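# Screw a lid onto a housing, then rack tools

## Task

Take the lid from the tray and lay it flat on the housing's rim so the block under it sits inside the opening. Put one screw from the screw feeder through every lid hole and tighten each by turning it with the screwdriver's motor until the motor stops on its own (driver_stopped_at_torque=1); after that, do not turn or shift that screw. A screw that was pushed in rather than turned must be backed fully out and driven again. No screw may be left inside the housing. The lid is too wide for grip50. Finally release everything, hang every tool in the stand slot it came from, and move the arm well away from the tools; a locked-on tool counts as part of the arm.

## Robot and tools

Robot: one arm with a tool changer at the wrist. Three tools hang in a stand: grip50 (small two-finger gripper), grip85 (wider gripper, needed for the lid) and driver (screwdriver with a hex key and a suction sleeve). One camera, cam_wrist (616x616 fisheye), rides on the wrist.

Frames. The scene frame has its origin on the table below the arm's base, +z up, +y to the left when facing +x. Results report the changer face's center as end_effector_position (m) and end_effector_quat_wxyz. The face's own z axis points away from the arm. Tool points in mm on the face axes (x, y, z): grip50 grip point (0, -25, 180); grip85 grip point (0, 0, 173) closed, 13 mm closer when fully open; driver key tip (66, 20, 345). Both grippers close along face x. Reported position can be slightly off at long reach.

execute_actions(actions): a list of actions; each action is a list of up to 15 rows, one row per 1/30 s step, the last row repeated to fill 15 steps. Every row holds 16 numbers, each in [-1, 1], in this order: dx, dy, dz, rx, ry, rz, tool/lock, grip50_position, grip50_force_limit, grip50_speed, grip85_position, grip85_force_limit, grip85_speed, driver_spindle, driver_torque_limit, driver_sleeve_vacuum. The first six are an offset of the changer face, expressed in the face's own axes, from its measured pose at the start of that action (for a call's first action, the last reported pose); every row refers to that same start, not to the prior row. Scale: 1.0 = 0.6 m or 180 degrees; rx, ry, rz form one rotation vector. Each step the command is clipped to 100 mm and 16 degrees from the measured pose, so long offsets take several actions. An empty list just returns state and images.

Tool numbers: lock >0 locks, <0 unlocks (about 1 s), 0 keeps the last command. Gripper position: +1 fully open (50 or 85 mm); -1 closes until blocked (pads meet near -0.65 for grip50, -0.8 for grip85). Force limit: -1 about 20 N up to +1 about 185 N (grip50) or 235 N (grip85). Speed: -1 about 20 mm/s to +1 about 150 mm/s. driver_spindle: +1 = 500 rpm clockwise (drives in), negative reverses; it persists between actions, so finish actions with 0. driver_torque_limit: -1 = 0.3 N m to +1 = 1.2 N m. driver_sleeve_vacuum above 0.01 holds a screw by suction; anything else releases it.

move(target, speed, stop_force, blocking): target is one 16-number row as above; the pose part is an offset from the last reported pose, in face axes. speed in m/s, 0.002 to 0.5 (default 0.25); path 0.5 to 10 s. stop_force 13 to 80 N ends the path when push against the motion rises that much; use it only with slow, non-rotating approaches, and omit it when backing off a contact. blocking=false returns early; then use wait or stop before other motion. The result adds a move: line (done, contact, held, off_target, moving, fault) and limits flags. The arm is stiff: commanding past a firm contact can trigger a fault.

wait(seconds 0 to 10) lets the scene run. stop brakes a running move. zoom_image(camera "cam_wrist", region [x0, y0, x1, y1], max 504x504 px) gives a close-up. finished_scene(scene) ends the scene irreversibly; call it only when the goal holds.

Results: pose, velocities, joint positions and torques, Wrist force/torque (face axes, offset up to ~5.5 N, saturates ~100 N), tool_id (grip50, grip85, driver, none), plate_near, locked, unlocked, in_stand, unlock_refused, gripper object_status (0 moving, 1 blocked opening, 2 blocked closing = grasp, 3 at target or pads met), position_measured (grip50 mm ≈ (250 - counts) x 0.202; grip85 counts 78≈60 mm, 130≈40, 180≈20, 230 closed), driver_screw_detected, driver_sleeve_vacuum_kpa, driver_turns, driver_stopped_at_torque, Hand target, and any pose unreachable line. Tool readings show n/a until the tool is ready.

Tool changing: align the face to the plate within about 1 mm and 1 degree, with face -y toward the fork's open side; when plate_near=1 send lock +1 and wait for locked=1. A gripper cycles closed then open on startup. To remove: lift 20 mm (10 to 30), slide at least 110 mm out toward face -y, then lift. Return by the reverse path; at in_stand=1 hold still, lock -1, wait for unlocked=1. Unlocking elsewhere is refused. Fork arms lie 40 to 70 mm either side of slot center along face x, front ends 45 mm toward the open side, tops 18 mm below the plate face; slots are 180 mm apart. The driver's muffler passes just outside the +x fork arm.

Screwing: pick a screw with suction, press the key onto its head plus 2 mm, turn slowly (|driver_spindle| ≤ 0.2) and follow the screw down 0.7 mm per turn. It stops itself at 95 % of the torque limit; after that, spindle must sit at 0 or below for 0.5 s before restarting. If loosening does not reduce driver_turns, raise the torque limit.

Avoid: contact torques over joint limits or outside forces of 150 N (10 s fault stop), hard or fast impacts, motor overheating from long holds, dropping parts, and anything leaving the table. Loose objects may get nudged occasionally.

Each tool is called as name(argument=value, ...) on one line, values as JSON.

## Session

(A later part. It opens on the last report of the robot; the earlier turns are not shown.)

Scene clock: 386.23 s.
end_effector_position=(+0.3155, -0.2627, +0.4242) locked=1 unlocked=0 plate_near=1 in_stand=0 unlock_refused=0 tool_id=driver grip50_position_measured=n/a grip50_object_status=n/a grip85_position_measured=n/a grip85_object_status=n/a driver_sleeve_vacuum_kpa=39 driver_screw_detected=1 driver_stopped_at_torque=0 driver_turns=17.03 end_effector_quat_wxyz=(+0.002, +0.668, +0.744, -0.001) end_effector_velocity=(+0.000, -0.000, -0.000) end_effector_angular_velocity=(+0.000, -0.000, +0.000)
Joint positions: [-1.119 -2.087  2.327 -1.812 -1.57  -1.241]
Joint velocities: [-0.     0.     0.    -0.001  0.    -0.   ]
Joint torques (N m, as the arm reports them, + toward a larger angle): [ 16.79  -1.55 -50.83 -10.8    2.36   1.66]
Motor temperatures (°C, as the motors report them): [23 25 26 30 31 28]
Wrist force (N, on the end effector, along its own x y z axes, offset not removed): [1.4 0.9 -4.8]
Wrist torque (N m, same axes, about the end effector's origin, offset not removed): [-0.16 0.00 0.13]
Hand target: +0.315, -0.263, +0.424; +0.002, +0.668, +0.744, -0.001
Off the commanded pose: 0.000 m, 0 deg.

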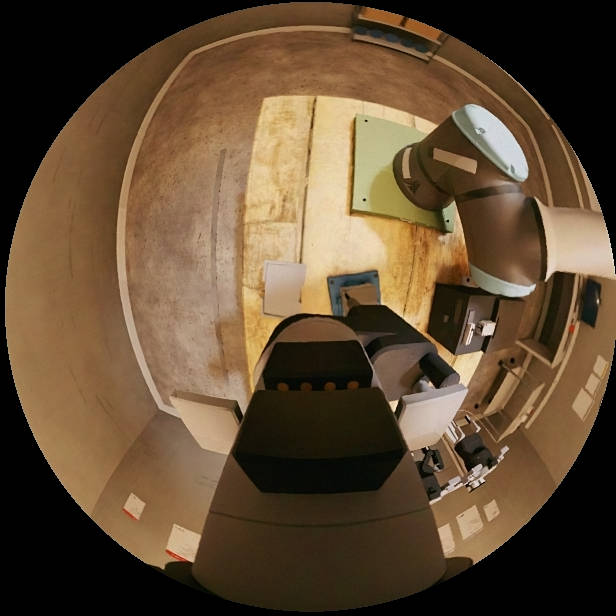

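execute_actions(actions=[[[0,0,-0.006,0,0,0,0,0,0,0,0,0,0,0,0,1]],[[-0.0022,0.0006,0,0,0,0,0,0,0,0,0,0,0,0,0,1]],[[0,0,0.003,0,0,0,0,0,0,0,0,0,0,0,0,1]],[[0,0,0.003,0,0,0,0,0,0,0,0,0,0,0,0,1]]])

Scene clock: 393.07 s.
end_effector_position=(+0.3160, -0.2639, +0.4242) locked=1 unlocked=0 plate_near=1 in_stand=0 unlock_refused=0 tool_id=driver grip50_position_measured=n/a grip50_object_status=n/a grip85_position_measured=n/a grip85_object_status=n/a driver_sleeve_vacuum_kpa=39 driver_screw_detected=1 driver_stopped_at_torque=0 driver_turns=17.03 end_effector_quat_wxyz=(+0.002, +0.668, +0.744, -0.001) end_effector_velocity=(-0.000, -0.000, -0.000) end_effector_angular_velocity=(-0.000, +0.000, -0.000)
Joint positions: [-1.119 -2.084  2.326 -1.813 -1.57  -1.241]
Joint velocities: [-0.     0.     0.    -0.001 -0.    -0.   ]
Joint torques (N m, as the arm reports them, + toward a larger angle): [ -9.54   0.58 -51.63 -10.53   2.16  -0.88]
Motor temperatures (°C, as the motors report them): [23 25 26 30 31 28]
Wrist force (N, on the end effector, along its own x y z axes, offset not removed): [-2.0 -4.2 -4.5]
Wrist torque (N m, same axes, about the end effector's origin, offset not removed): [-0.43 0.34 0.13]
Hand target: +0.316, -0.264, +0.424; +0.002, +0.668, +0.744, -0.001
Off the commanded pose: 0.000 m, 0 deg.

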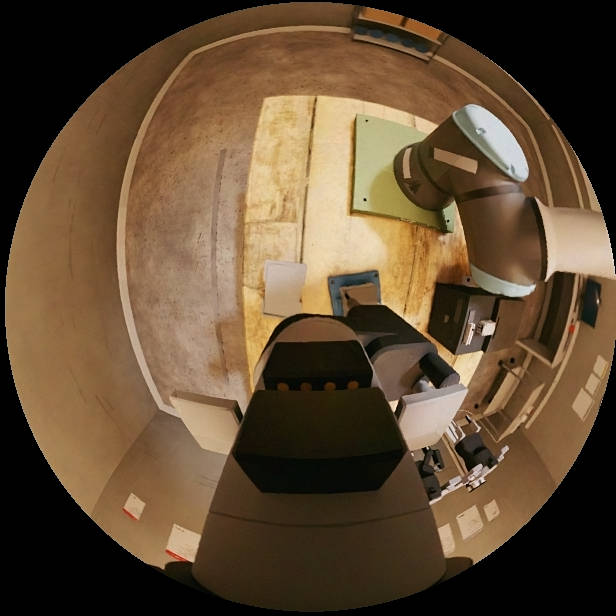

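Try (0.3149,−0.2636), then (0.3163,−0.2630).

execute_actions(actions=[[[0,0,-0.006,0,0,0,0,0,0,0,0,0,0,0,0,1]],[[0.0007,-0.0019,0,0,0,0,0,0,0,0,0,0,0,0,0,1]],[[0,0,0.003,0,0,0,0,0,0,0,0,0,0,0,0,1]],[[0,0,0.003,0,0,0,0,0,0,0,0,0,0,0,0,1]]])

Scene clock: 400.13 s.
end_effector_position=(+0.3149, -0.2636, +0.4242) locked=1 unlocked=0 plate_near=1 in_stand=0 unlock_refused=0 tool_id=driver grip50_position_measured=n/a grip50_object_status=n/a grip85_position_measured=n/a grip85_object_status=n/a driver_sleeve_vacuum_kpa=31 driver_screw_detected=1 driver_stopped_at_torque=0 driver_turns=17.03 end_effector_quat_wxyz=(+0.002, +0.668, +0.744, -0.001) end_effector_velocity=(-0.000, -0.000, -0.000) end_effector_angular_velocity=(-0.000, +0.001, -0.001)
Joint positions: [-1.122 -2.087  2.327 -1.812 -1.57  -1.244]
Joint velocities: [-0.001 -0.     0.     0.    -0.001  0.001]
Joint torques (N m, as the arm reports them, + toward a larger angle): [-13.4   -0.66 -53.18 -11.28   2.33  -1.51]
Motor temperatures (°C, as the motors report them): [23 25 26 30 31 28]
Wrist force (N, on the end effector, along its own x y z axes, offset not removed): [0.2 -1.6 -1.4]
Wrist torque (N m, same axes, about the end effector's origin, offset not removed): [-0.18 -0.14 0.15]
Hand target: +0.315, -0.264, +0.424; +0.002, +0.668, +0.744, -0.001
Off the commanded pose: 0.000 m, 0 deg.

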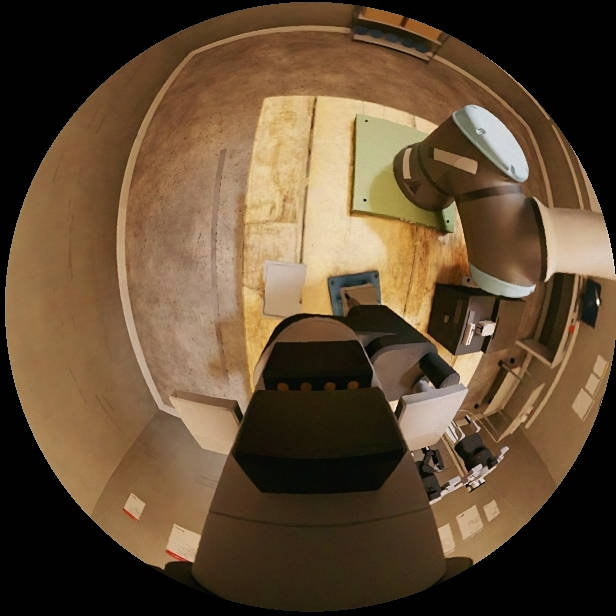

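execute_actions(actions=[[[0,-0.0007,0,0,0,0,0,0,0,0,0,0,0,0,0,1]],[[0,0,0,0,0,0,0,0,0,0,0,0,0,0,0,1]]])

Scene clock: 404.67 s.
end_effector_position=(+0.3145, -0.2636, +0.4242) locked=1 unlocked=0 plate_near=1 in_stand=0 unlock_refused=0 tool_id=driver grip50_position_measured=n/a grip50_object_status=n/a grip85_position_measured=n/a grip85_object_status=n/a driver_sleeve_vacuum_kpa=34 driver_screw_detected=1 driver_stopped_at_torque=0 driver_turns=17.03 end_effector_quat_wxyz=(+0.002, +0.668, +0.744, -0.001) end_effector_velocity=(-0.000, -0.000, -0.000) end_effector_angular_velocity=(+0.000, +0.001, +0.000)
Joint positions: [-1.123 -2.088  2.327 -1.812 -1.57  -1.245]
Joint velocities: [-0.001 -0.     0.     0.    -0.001 -0.001]
Joint torques (N m, as the arm reports them, + toward a larger angle): [-16.87 -22.64 -53.28  -4.97   2.62  -1.49]
Motor temperatures (°C, as the motors report them): [23 25 26 30 31 28]
Wrist force (N, on the end effector, along its own x y z axes, offset not removed): [-1.2 -5.2 -2.8]
Wrist torque (N m, same axes, about the end effector's origin, offset not removed): [-0.48 0.04 0.12]
Hand target: +0.314, -0.264, +0.424; +0.002, +0.668, +0.744, -0.001
Off the commanded pose: 0.000 m, 0 deg.

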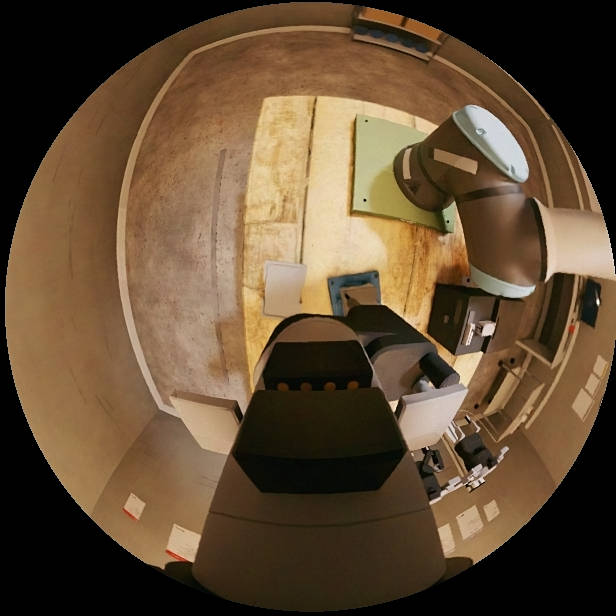

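execute_actions(actions=[[[-0.0005,0,0,0,0,0,0,0,0,0,0,0,0,0,0,1]],[[0,0,0,0,0,0,0,0,0,0,0,0,0,0,0,1]]])

Scene clock: 409.20 s.
end_effector_position=(+0.3145, -0.2639, +0.4242) locked=1 unlocked=0 plate_near=1 in_stand=0 unlock_refused=0 tool_id=driver grip50_position_measured=n/a grip50_object_status=n/a grip85_position_measured=n/a grip85_object_status=n/a driver_sleeve_vacuum_kpa=30 driver_screw_detected=0 driver_stopped_at_torque=0 driver_turns=17.03 end_effector_quat_wxyz=(+0.002, +0.668, +0.744, -0.001) end_effector_velocity=(-0.000, -0.000, -0.000) end_effector_angular_velocity=(-0.000, +0.000, -0.001)
Joint positions: [-1.123 -2.087  2.327 -1.812 -1.57  -1.245]
Joint velocities: [-0. -0.  0. -0. -0.  0.]
Joint torques (N m, as the arm reports them, + toward a larger angle): [-17.06  -2.08 -69.9  -10.98   2.39  -1.6 ]
Motor temperatures (°C, as the motors report them): [23 25 26 30 31 28]
Wrist force (N, on the end effector, along its own x y z axes, offset not removed): [0.9 -0.8 1.7]
Wrist torque (N m, same axes, about the end effector's origin, offset not removed): [-0.20 -0.05 0.18]
Hand target: +0.315, -0.264, +0.424; +0.002, +0.668, +0.744, -0.001
Off the commanded pose: 0.000 m, 0 deg.

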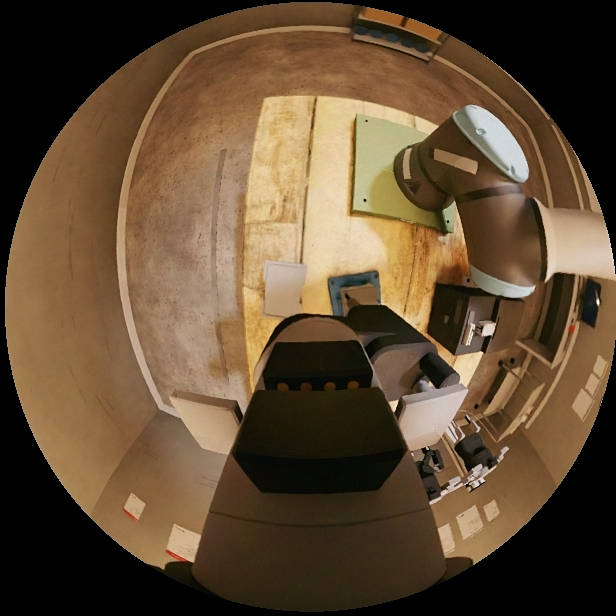

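execute_actions(actions=[[[0.0013,0,0,0,0,0,0,0,0,0,0,0,0,0,0,1]],[[0,0,0,0,0,0,0,0,0,0,0,0,0,0,0,1]]])

Scene clock: 413.40 s.
end_effector_position=(+0.3144, -0.2632, +0.4242) locked=1 unlocked=0 plate_near=1 in_stand=0 unlock_refused=0 tool_id=driver grip50_position_measured=n/a grip50_object_status=n/a grip85_position_measured=n/a grip85_object_status=n/a driver_sleeve_vacuum_kpa=39 driver_screw_detected=1 driver_stopped_at_torque=0 driver_turns=17.03 end_effector_quat_wxyz=(+0.002, +0.668, +0.744, -0.001) end_effector_velocity=(-0.000, -0.000, -0.000) end_effector_angular_velocity=(+0.000, +0.001, -0.001)
Joint positions: [-1.123 -2.088  2.327 -1.811 -1.57  -1.245]
Joint velocities: [-0.001  0.     0.     0.    -0.001  0.   ]
Joint torques (N m, as the arm reports them, + toward a larger angle): [ 14.64 -21.94 -54.23  -4.6    2.81   1.98]
Motor temperatures (°C, as the motors report them): [23 25 26 30 31 28]
Wrist force (N, on the end effector, along its own x y z axes, offset not removed): [-2.4 -0.8 1.3]
Wrist torque (N m, same axes, about the end effector's origin, offset not removed): [-0.24 0.07 0.12]
Hand target: +0.314, -0.263, +0.424; +0.002, +0.668, +0.744, -0.001
Off the commanded pose: 0.000 m, 0 deg.

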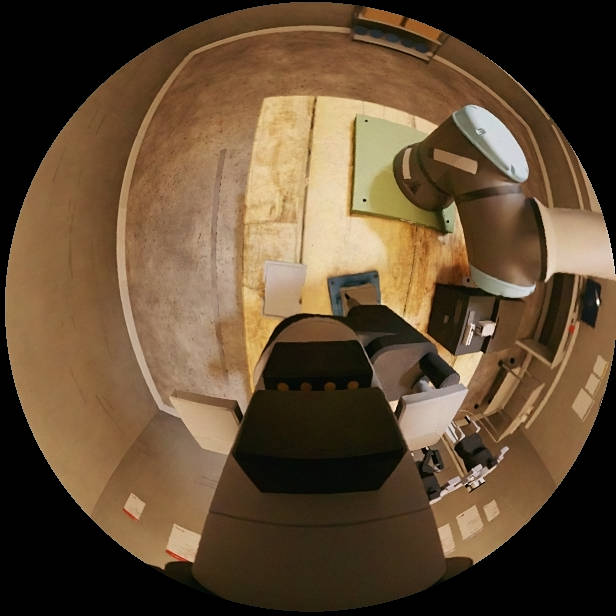

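move(target=[0,0,0.019,0,0,0,0,0,0,0,0,0,0,0.3,0,1], speed=0.002, stop_force=20)

Scene clock: 423.87 s.
end_effector_position=(+0.3144, -0.2632, +0.4128) locked=1 unlocked=0 plate_near=1 in_stand=0 unlock_refused=0 tool_id=driver grip50_position_measured=n/a grip50_object_status=n/a grip85_position_measured=n/a grip85_object_status=n/a driver_sleeve_vacuum_kpa=40 driver_screw_detected=1 driver_stopped_at_torque=1 driver_turns=29.06 end_effector_quat_wxyz=(+0.002, +0.668, +0.744, -0.001) end_effector_velocity=(-0.000, -0.000, +0.000) end_effector_angular_velocity=(-0.001, +0.000, -0.001)
Joint positions: [-1.122 -2.082  2.345 -1.835 -1.57  -1.245]
Joint velocities: [-0.     0.    -0.    -0.001 -0.001  0.   ]
Joint torques (N m, as the arm reports them, + toward a larger angle): [ 18.71  -0.71 -50.83 -11.23   2.54   2.04]
Motor temperatures (°C, as the motors report them): [23 25 26 30 31 28]
Wrist force (N, on the end effector, along its own x y z axes, offset not removed): [1.7 -6.5 -4.7]
Wrist torque (N m, same axes, about the end effector's origin, offset not removed): [-0.21 0.73 0.01]
Hand target: +0.314, -0.263, +0.413; +0.002, +0.668, +0.744, -0.001
Off the commanded pose: 0.000 m, 0 deg.
move: done

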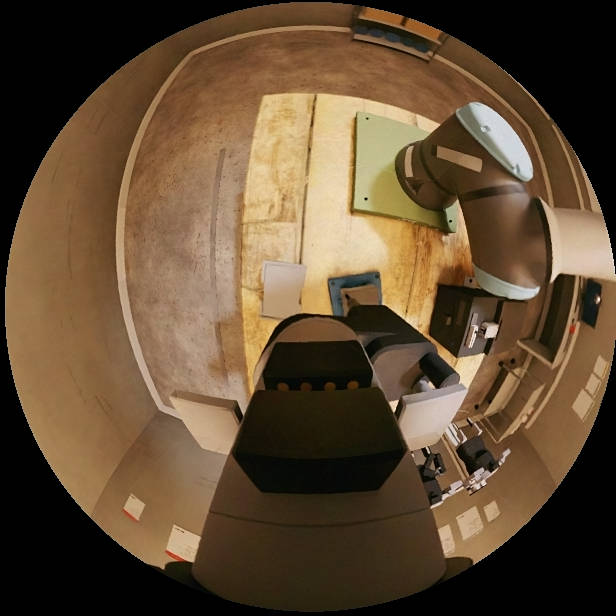

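move(target=[0,0,-0.04,0,0,0,0,0,0,0,0,0,0,0,0,0], speed=0.03)

move(target=[0.067,0.4,0.011,0,0,0,0,0,0,0,0,0,0,0,0,0], speed=0.15)

Scene clock: 440.07 s.
end_effector_position=(+0.3144, -0.2631, +0.4366) locked=1 unlocked=0 plate_near=1 in_stand=0 unlock_refused=0 tool_id=driver grip50_position_measured=n/a grip50_object_status=n/a grip85_position_measured=n/a grip85_object_status=n/a driver_sleeve_vacuum_kpa=0 driver_screw_detected=0 driver_stopped_at_torque=1 driver_turns=29.06 end_effector_quat_wxyz=(+0.002, +0.668, +0.744, -0.001) end_effector_velocity=(-0.000, +0.000, +0.001) end_effector_angular_velocity=(+0.001, -0.001, -0.001)
Joint positions: [-1.122 -2.095  2.308 -1.785 -1.57  -1.245]
Joint velocities: [-0.001 -0.001 -0.002  0.004  0.001 -0.   ]
Joint torques (N m, as the arm reports them, + toward a larger angle): [  6.73 -25.99 -71.27  -4.22   2.3   -1.06]
Motor temperatures (°C, as the motors report them): [23 25 26 30 31 28]
Wrist force (N, on the end effector, along its own x y z axes, offset not removed): [0.9 -0.6 1.0]
Wrist torque (N m, same axes, about the end effector's origin, offset not removed): [-0.18 -0.31 0.17]
Hand target: +0.314, -0.263, +0.437; +0.002, +0.668, +0.744, -0.001
Off the commanded pose: 0.000 m, 0 deg.
move: done

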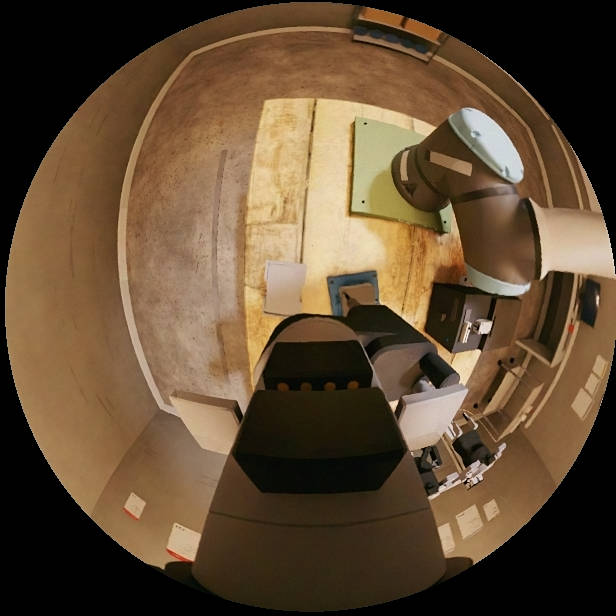

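Scene clock: 442.20 s.
end_effector_position=(+0.5485, -0.1969, +0.4302) locked=1 unlocked=0 plate_near=1 in_stand=0 unlock_refused=0 tool_id=driver grip50_position_measured=n/a grip50_object_status=n/a grip85_position_measured=n/a grip85_object_status=n/a driver_sleeve_vacuum_kpa=0 driver_screw_detected=0 driver_stopped_at_torque=1 driver_turns=29.06 end_effector_quat_wxyz=(+0.002, +0.668, +0.744, -0.001) end_effector_velocity=(+0.002, -0.000, +0.001) end_effector_angular_velocity=(-0.001, -0.001, -0.001)
Joint positions: [-0.635 -1.731  2.092 -1.933 -1.571 -0.757]
Joint velocities: [ 0.002  0.003 -0.003 -0.001 -0.001  0.003]
Joint torques (N m, as the arm reports them, + toward a larger angle): [ 16.75 -39.7  -69.02 -11.    -1.52   1.61]
Motor temperatures (°C, as the motors report them): [23 25 26 30 31 28]
Wrist force (N, on the end effector, along its own x y z axes, offset not removed): [-1.6 -1.8 1.3]
Wrist torque (N m, same axes, about the end effector's origin, offset not removed): [-0.34 -0.01 0.18]
Hand target: +0.549, -0.197, +0.430; +0.002, +0.668, +0.744, -0.001
Off the commanded pose: 0.000 m, 0 deg.
move: done

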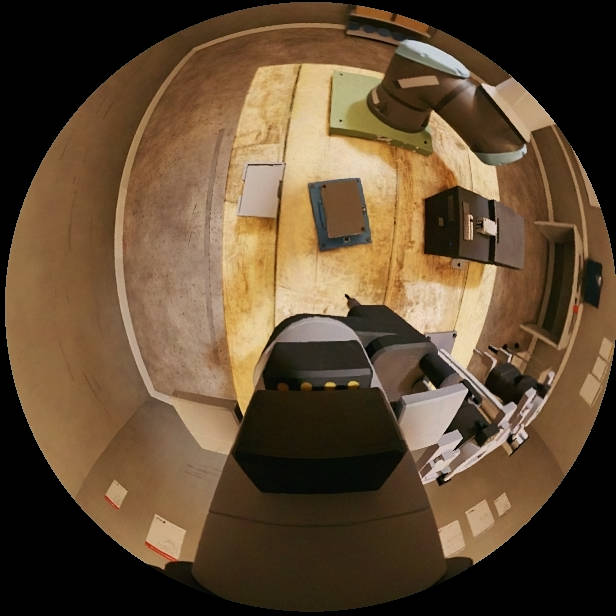

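move(target=[-0.0003,0.2199,0,0,0,0,0,0,0,0,0,0,0,0,0,0], speed=0.08)

move(target=[0,0,0.033,0,0,0,0,0,0,0,0,0,0,0,0,0], speed=0.008, stop_force=25)

execute_actions(actions=[[[0,0,0,0,0,0,-1,0,0,0,0,0,0,0,0,0]],[[0,0,0,0,0,0,-1,0,0,0,0,0,0,0,0,0]],[[0,0,0,0,0,0,-1,0,0,0,0,0,0,0,0,0]]])

Scene clock: 452.73 s.
end_effector_position=(+0.6795, -0.1827, +0.4303) locked=1 unlocked=0 plate_near=1 in_stand=0 unlock_refused=0 tool_id=driver grip50_position_measured=n/a grip50_object_status=n/a grip85_position_measured=n/a grip85_object_status=n/a driver_sleeve_vacuum_kpa=0 driver_screw_detected=0 driver_stopped_at_torque=1 driver_turns=29.06 end_effector_quat_wxyz=(+0.002, +0.668, +0.744, -0.001) end_effector_velocity=(+0.003, +0.000, +0.000) end_effector_angular_velocity=(-0.000, -0.001, -0.000)
Joint positions: [-0.5   -1.521  1.895 -1.946 -1.571 -0.622]
Joint velocities: [ 0.002  0.004 -0.005  0.     0.     0.002]
Joint torques (N m, as the arm reports them, + toward a larger angle): [ 14.45 -62.48 -67.86  -5.12  -1.69   1.72]
Motor temperatures (°C, as the motors report them): [23 25 26 30 31 28]
Wrist force (N, on the end effector, along its own x y z axes, offset not removed): [0.8 -0.2 2.1]
Wrist torque (N m, same axes, about the end effector's origin, offset not removed): [-0.29 -0.15 0.13]
Hand target: +0.680, -0.183, +0.430; +0.002, +0.668, +0.744, -0.001
Off the commanded pose: 0.000 m, 0 deg.
move: done

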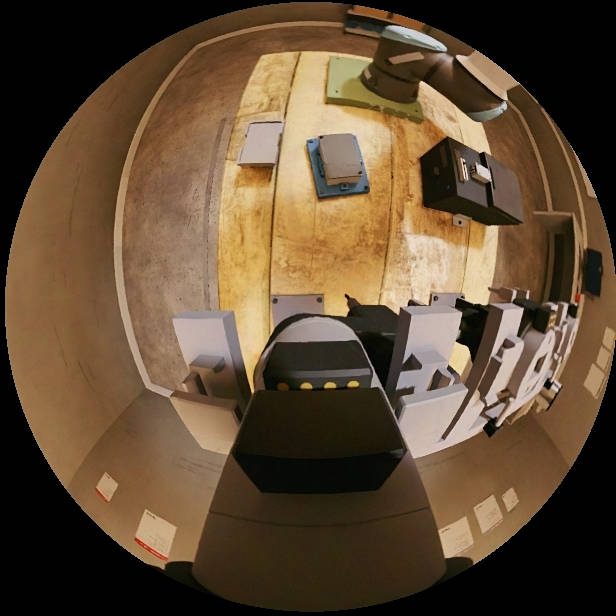

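Scene clock: 455.43 s.
end_effector_position=(+0.6796, -0.1828, +0.4108) locked=1 unlocked=0 plate_near=1 in_stand=1 unlock_refused=0 tool_id=driver grip50_position_measured=n/a grip50_object_status=n/a grip85_position_measured=n/a grip85_object_status=n/a driver_sleeve_vacuum_kpa=0 driver_screw_detected=0 driver_stopped_at_torque=1 driver_turns=29.06 end_effector_quat_wxyz=(+0.002, +0.668, +0.744, -0.001) end_effector_velocity=(+0.000, -0.000, -0.001) end_effector_angular_velocity=(-0.001, -0.001, +0.000)
Joint positions: [-0.5   -1.509  1.919 -1.983 -1.571 -0.622]
Joint velocities: [-0.     0.001  0.001 -0.003 -0.001 -0.   ]
Joint torques (N m, as the arm reports them, + toward a larger angle): [-17.   -51.18 -40.89 -10.41  -1.62  -1.12]
Motor temperatures (°C, as the motors report them): [23 25 26 30 31 28]
Wrist force (N, on the end effector, along its own x y z axes, offset not removed): [-1.7 -5.7 -19.2]
Wrist torque (N m, same axes, about the end effector's origin, offset not removed): [-0.18 1.08 0.17]
Hand target: +0.680, -0.183, +0.411; +0.002, +0.668, +0.744, -0.001
Off the commanded pose: 0.000 m, 0 deg.
move: done

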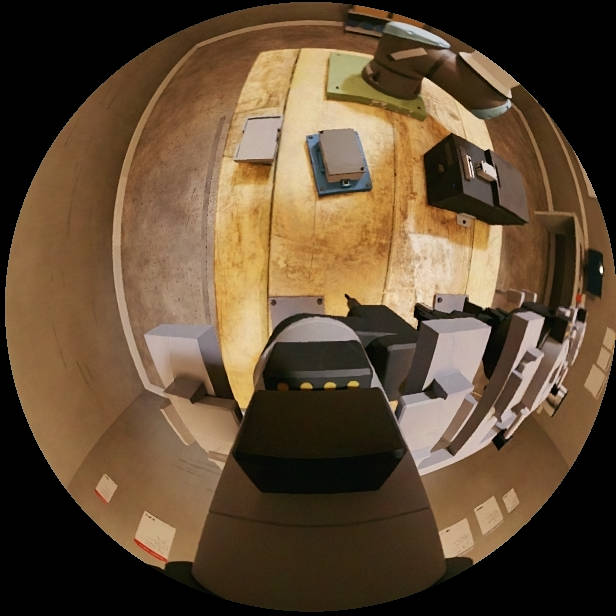

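Scene clock: 456.93 s.
end_effector_position=(+0.6796, -0.1828, +0.4107) locked=0 unlocked=1 plate_near=1 in_stand=1 unlock_refused=0 tool_id=none grip50_position_measured=n/a grip50_object_status=n/a grip85_position_measured=n/a grip85_object_status=n/a driver_sleeve_vacuum_kpa=n/a driver_screw_detected=n/a driver_stopped_at_torque=n/a driver_turns=n/a end_effector_quat_wxyz=(+0.002, +0.668, +0.744, -0.001) end_effector_velocity=(-0.000, +0.000, -0.000) end_effector_angular_velocity=(+0.000, +0.001, +0.000)
Joint positions: [-0.5   -1.508  1.919 -1.983 -1.571 -0.622]
Joint velocities: [ 0.     0.     0.     0.001 -0.     0.   ]
Joint torques (N m, as the arm reports them, + toward a larger angle): [-15.86 -52.07 -50.24  -7.99  -1.68  -2.07]
Motor temperatures (°C, as the motors report them): [23 25 26 30 31 28]
Wrist force (N, on the end effector, along its own x y z axes, offset not removed): [0.6 0.1 -1.0]
Wrist torque (N m, same axes, about the end effector's origin, offset not removed): [-0.09 -0.19 0.09]
Hand target: +0.680, -0.183, +0.411; +0.002, +0.668, +0.744, -0.001
Off the commanded pose: 0.000 m, 0 deg.

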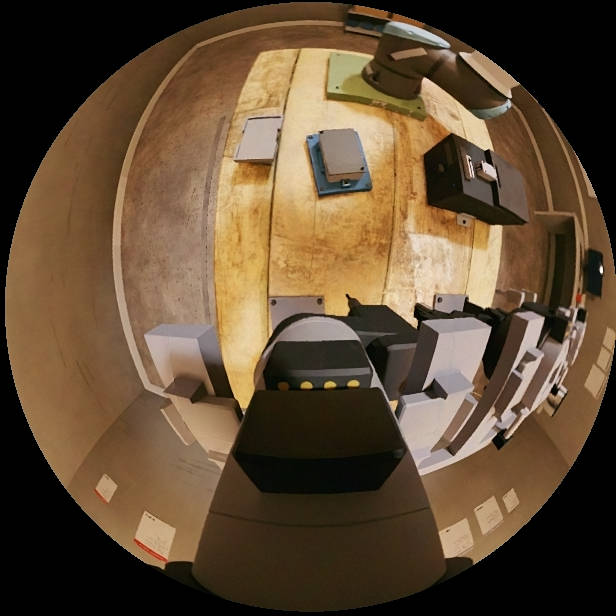

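move(target=[0,0,-0.05,0,0,0,0,0,0,0,0,0,0,0,0,0], speed=0.05)

move(target=[0,-0.3,-0.3,0,0,0,0,0,0,0,0,0,0,0,0,0])

finished_scene(scene=2)

Scene clock: 463.27 s.
end_effector_position=(+0.6795, -0.1826, +0.4405) locked=0 unlocked=1 plate_near=0 in_stand=0 unlock_refused=0 tool_id=none grip50_position_measured=n/a grip50_object_status=n/a grip85_position_measured=n/a grip85_object_status=n/a driver_sleeve_vacuum_kpa=n/a driver_screw_detected=n/a driver_stopped_at_torque=n/a driver_turns=n/a end_effector_quat_wxyz=(+0.002, +0.668, +0.744, -0.001) end_effector_velocity=(+0.000, -0.000, +0.002) end_effector_angular_velocity=(+0.001, -0.000, +0.000)
Joint positions: [-0.5   -1.528  1.883 -1.928 -1.571 -0.622]
Joint velocities: [-0.    -0.001 -0.002  0.004  0.001 -0.001]
Joint torques (N m, as the arm reports them, + toward a larger angle): [-11.49 -67.98 -56.48  -2.21  -1.75  -0.87]
Motor temperatures (°C, as the motors report them): [23 25 26 30 31 28]
Wrist force (N, on the end effector, along its own x y z axes, offset not removed): [-0.7 -1.4 -3.2]
Wrist torque (N m, same axes, about the end effector's origin, offset not removed): [-0.16 -0.09 0.09]
Hand target: +0.679, -0.183, +0.441; +0.002, +0.668, +0.744, -0.001
Off the commanded pose: 0.000 m, 0 deg.
move: done

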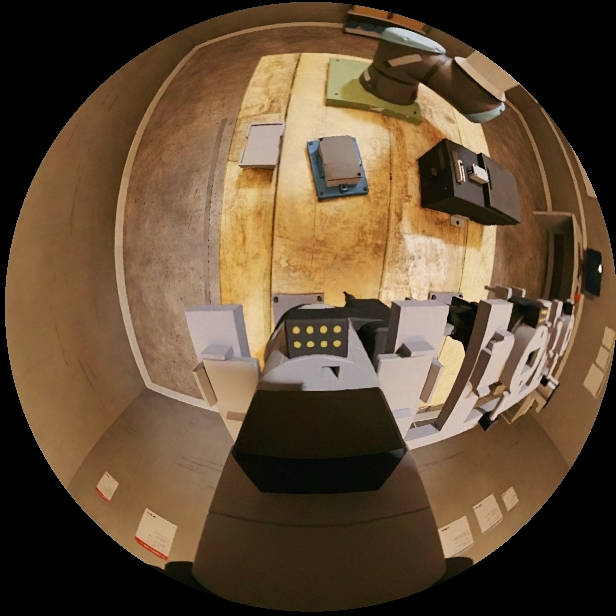

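Scene clock: 464.87 s.
end_effector_position=(+0.5003, -0.2015, +0.6201) locked=0 unlocked=1 plate_near=0 in_stand=0 unlock_refused=0 tool_id=none grip50_position_measured=n/a grip50_object_status=n/a grip85_position_measured=n/a grip85_object_status=n/a driver_sleeve_vacuum_kpa=n/a driver_screw_detected=n/a driver_stopped_at_torque=n/a driver_turns=n/a end_effector_quat_wxyz=(+0.002, +0.668, +0.744, -0.001) end_effector_velocity=(-0.001, +0.000, +0.002) end_effector_angular_velocity=(+0.001, -0.001, +0.001)
Joint positions: [-0.7   -1.869  1.856 -1.56  -1.571 -0.822]
Joint velocities: [-0.002 -0.002 -0.002  0.004  0.001 -0.003]
Joint torques (N m, as the arm reports them, + toward a larger angle): [-16.92 -38.93 -56.96  -2.22   2.19  -1.48]
Motor temperatures (°C, as the motors report them): [23 25 26 30 31 28]
Wrist force (N, on the end effector, along its own x y z axes, offset not removed): [-1.6 -0.6 -0.6]
Wrist torque (N m, same axes, about the end effector's origin, offset not removed): [-0.20 -0.05 0.13]
Hand target: +0.500, -0.202, +0.620; +0.002, +0.668, +0.744, -0.001
Off the commanded pose: 0.000 m, 0 deg.
move: done

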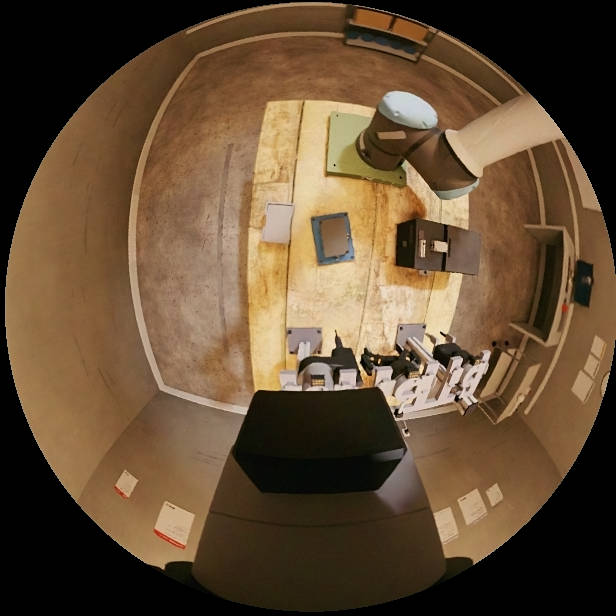

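The scene is finished: the task was done.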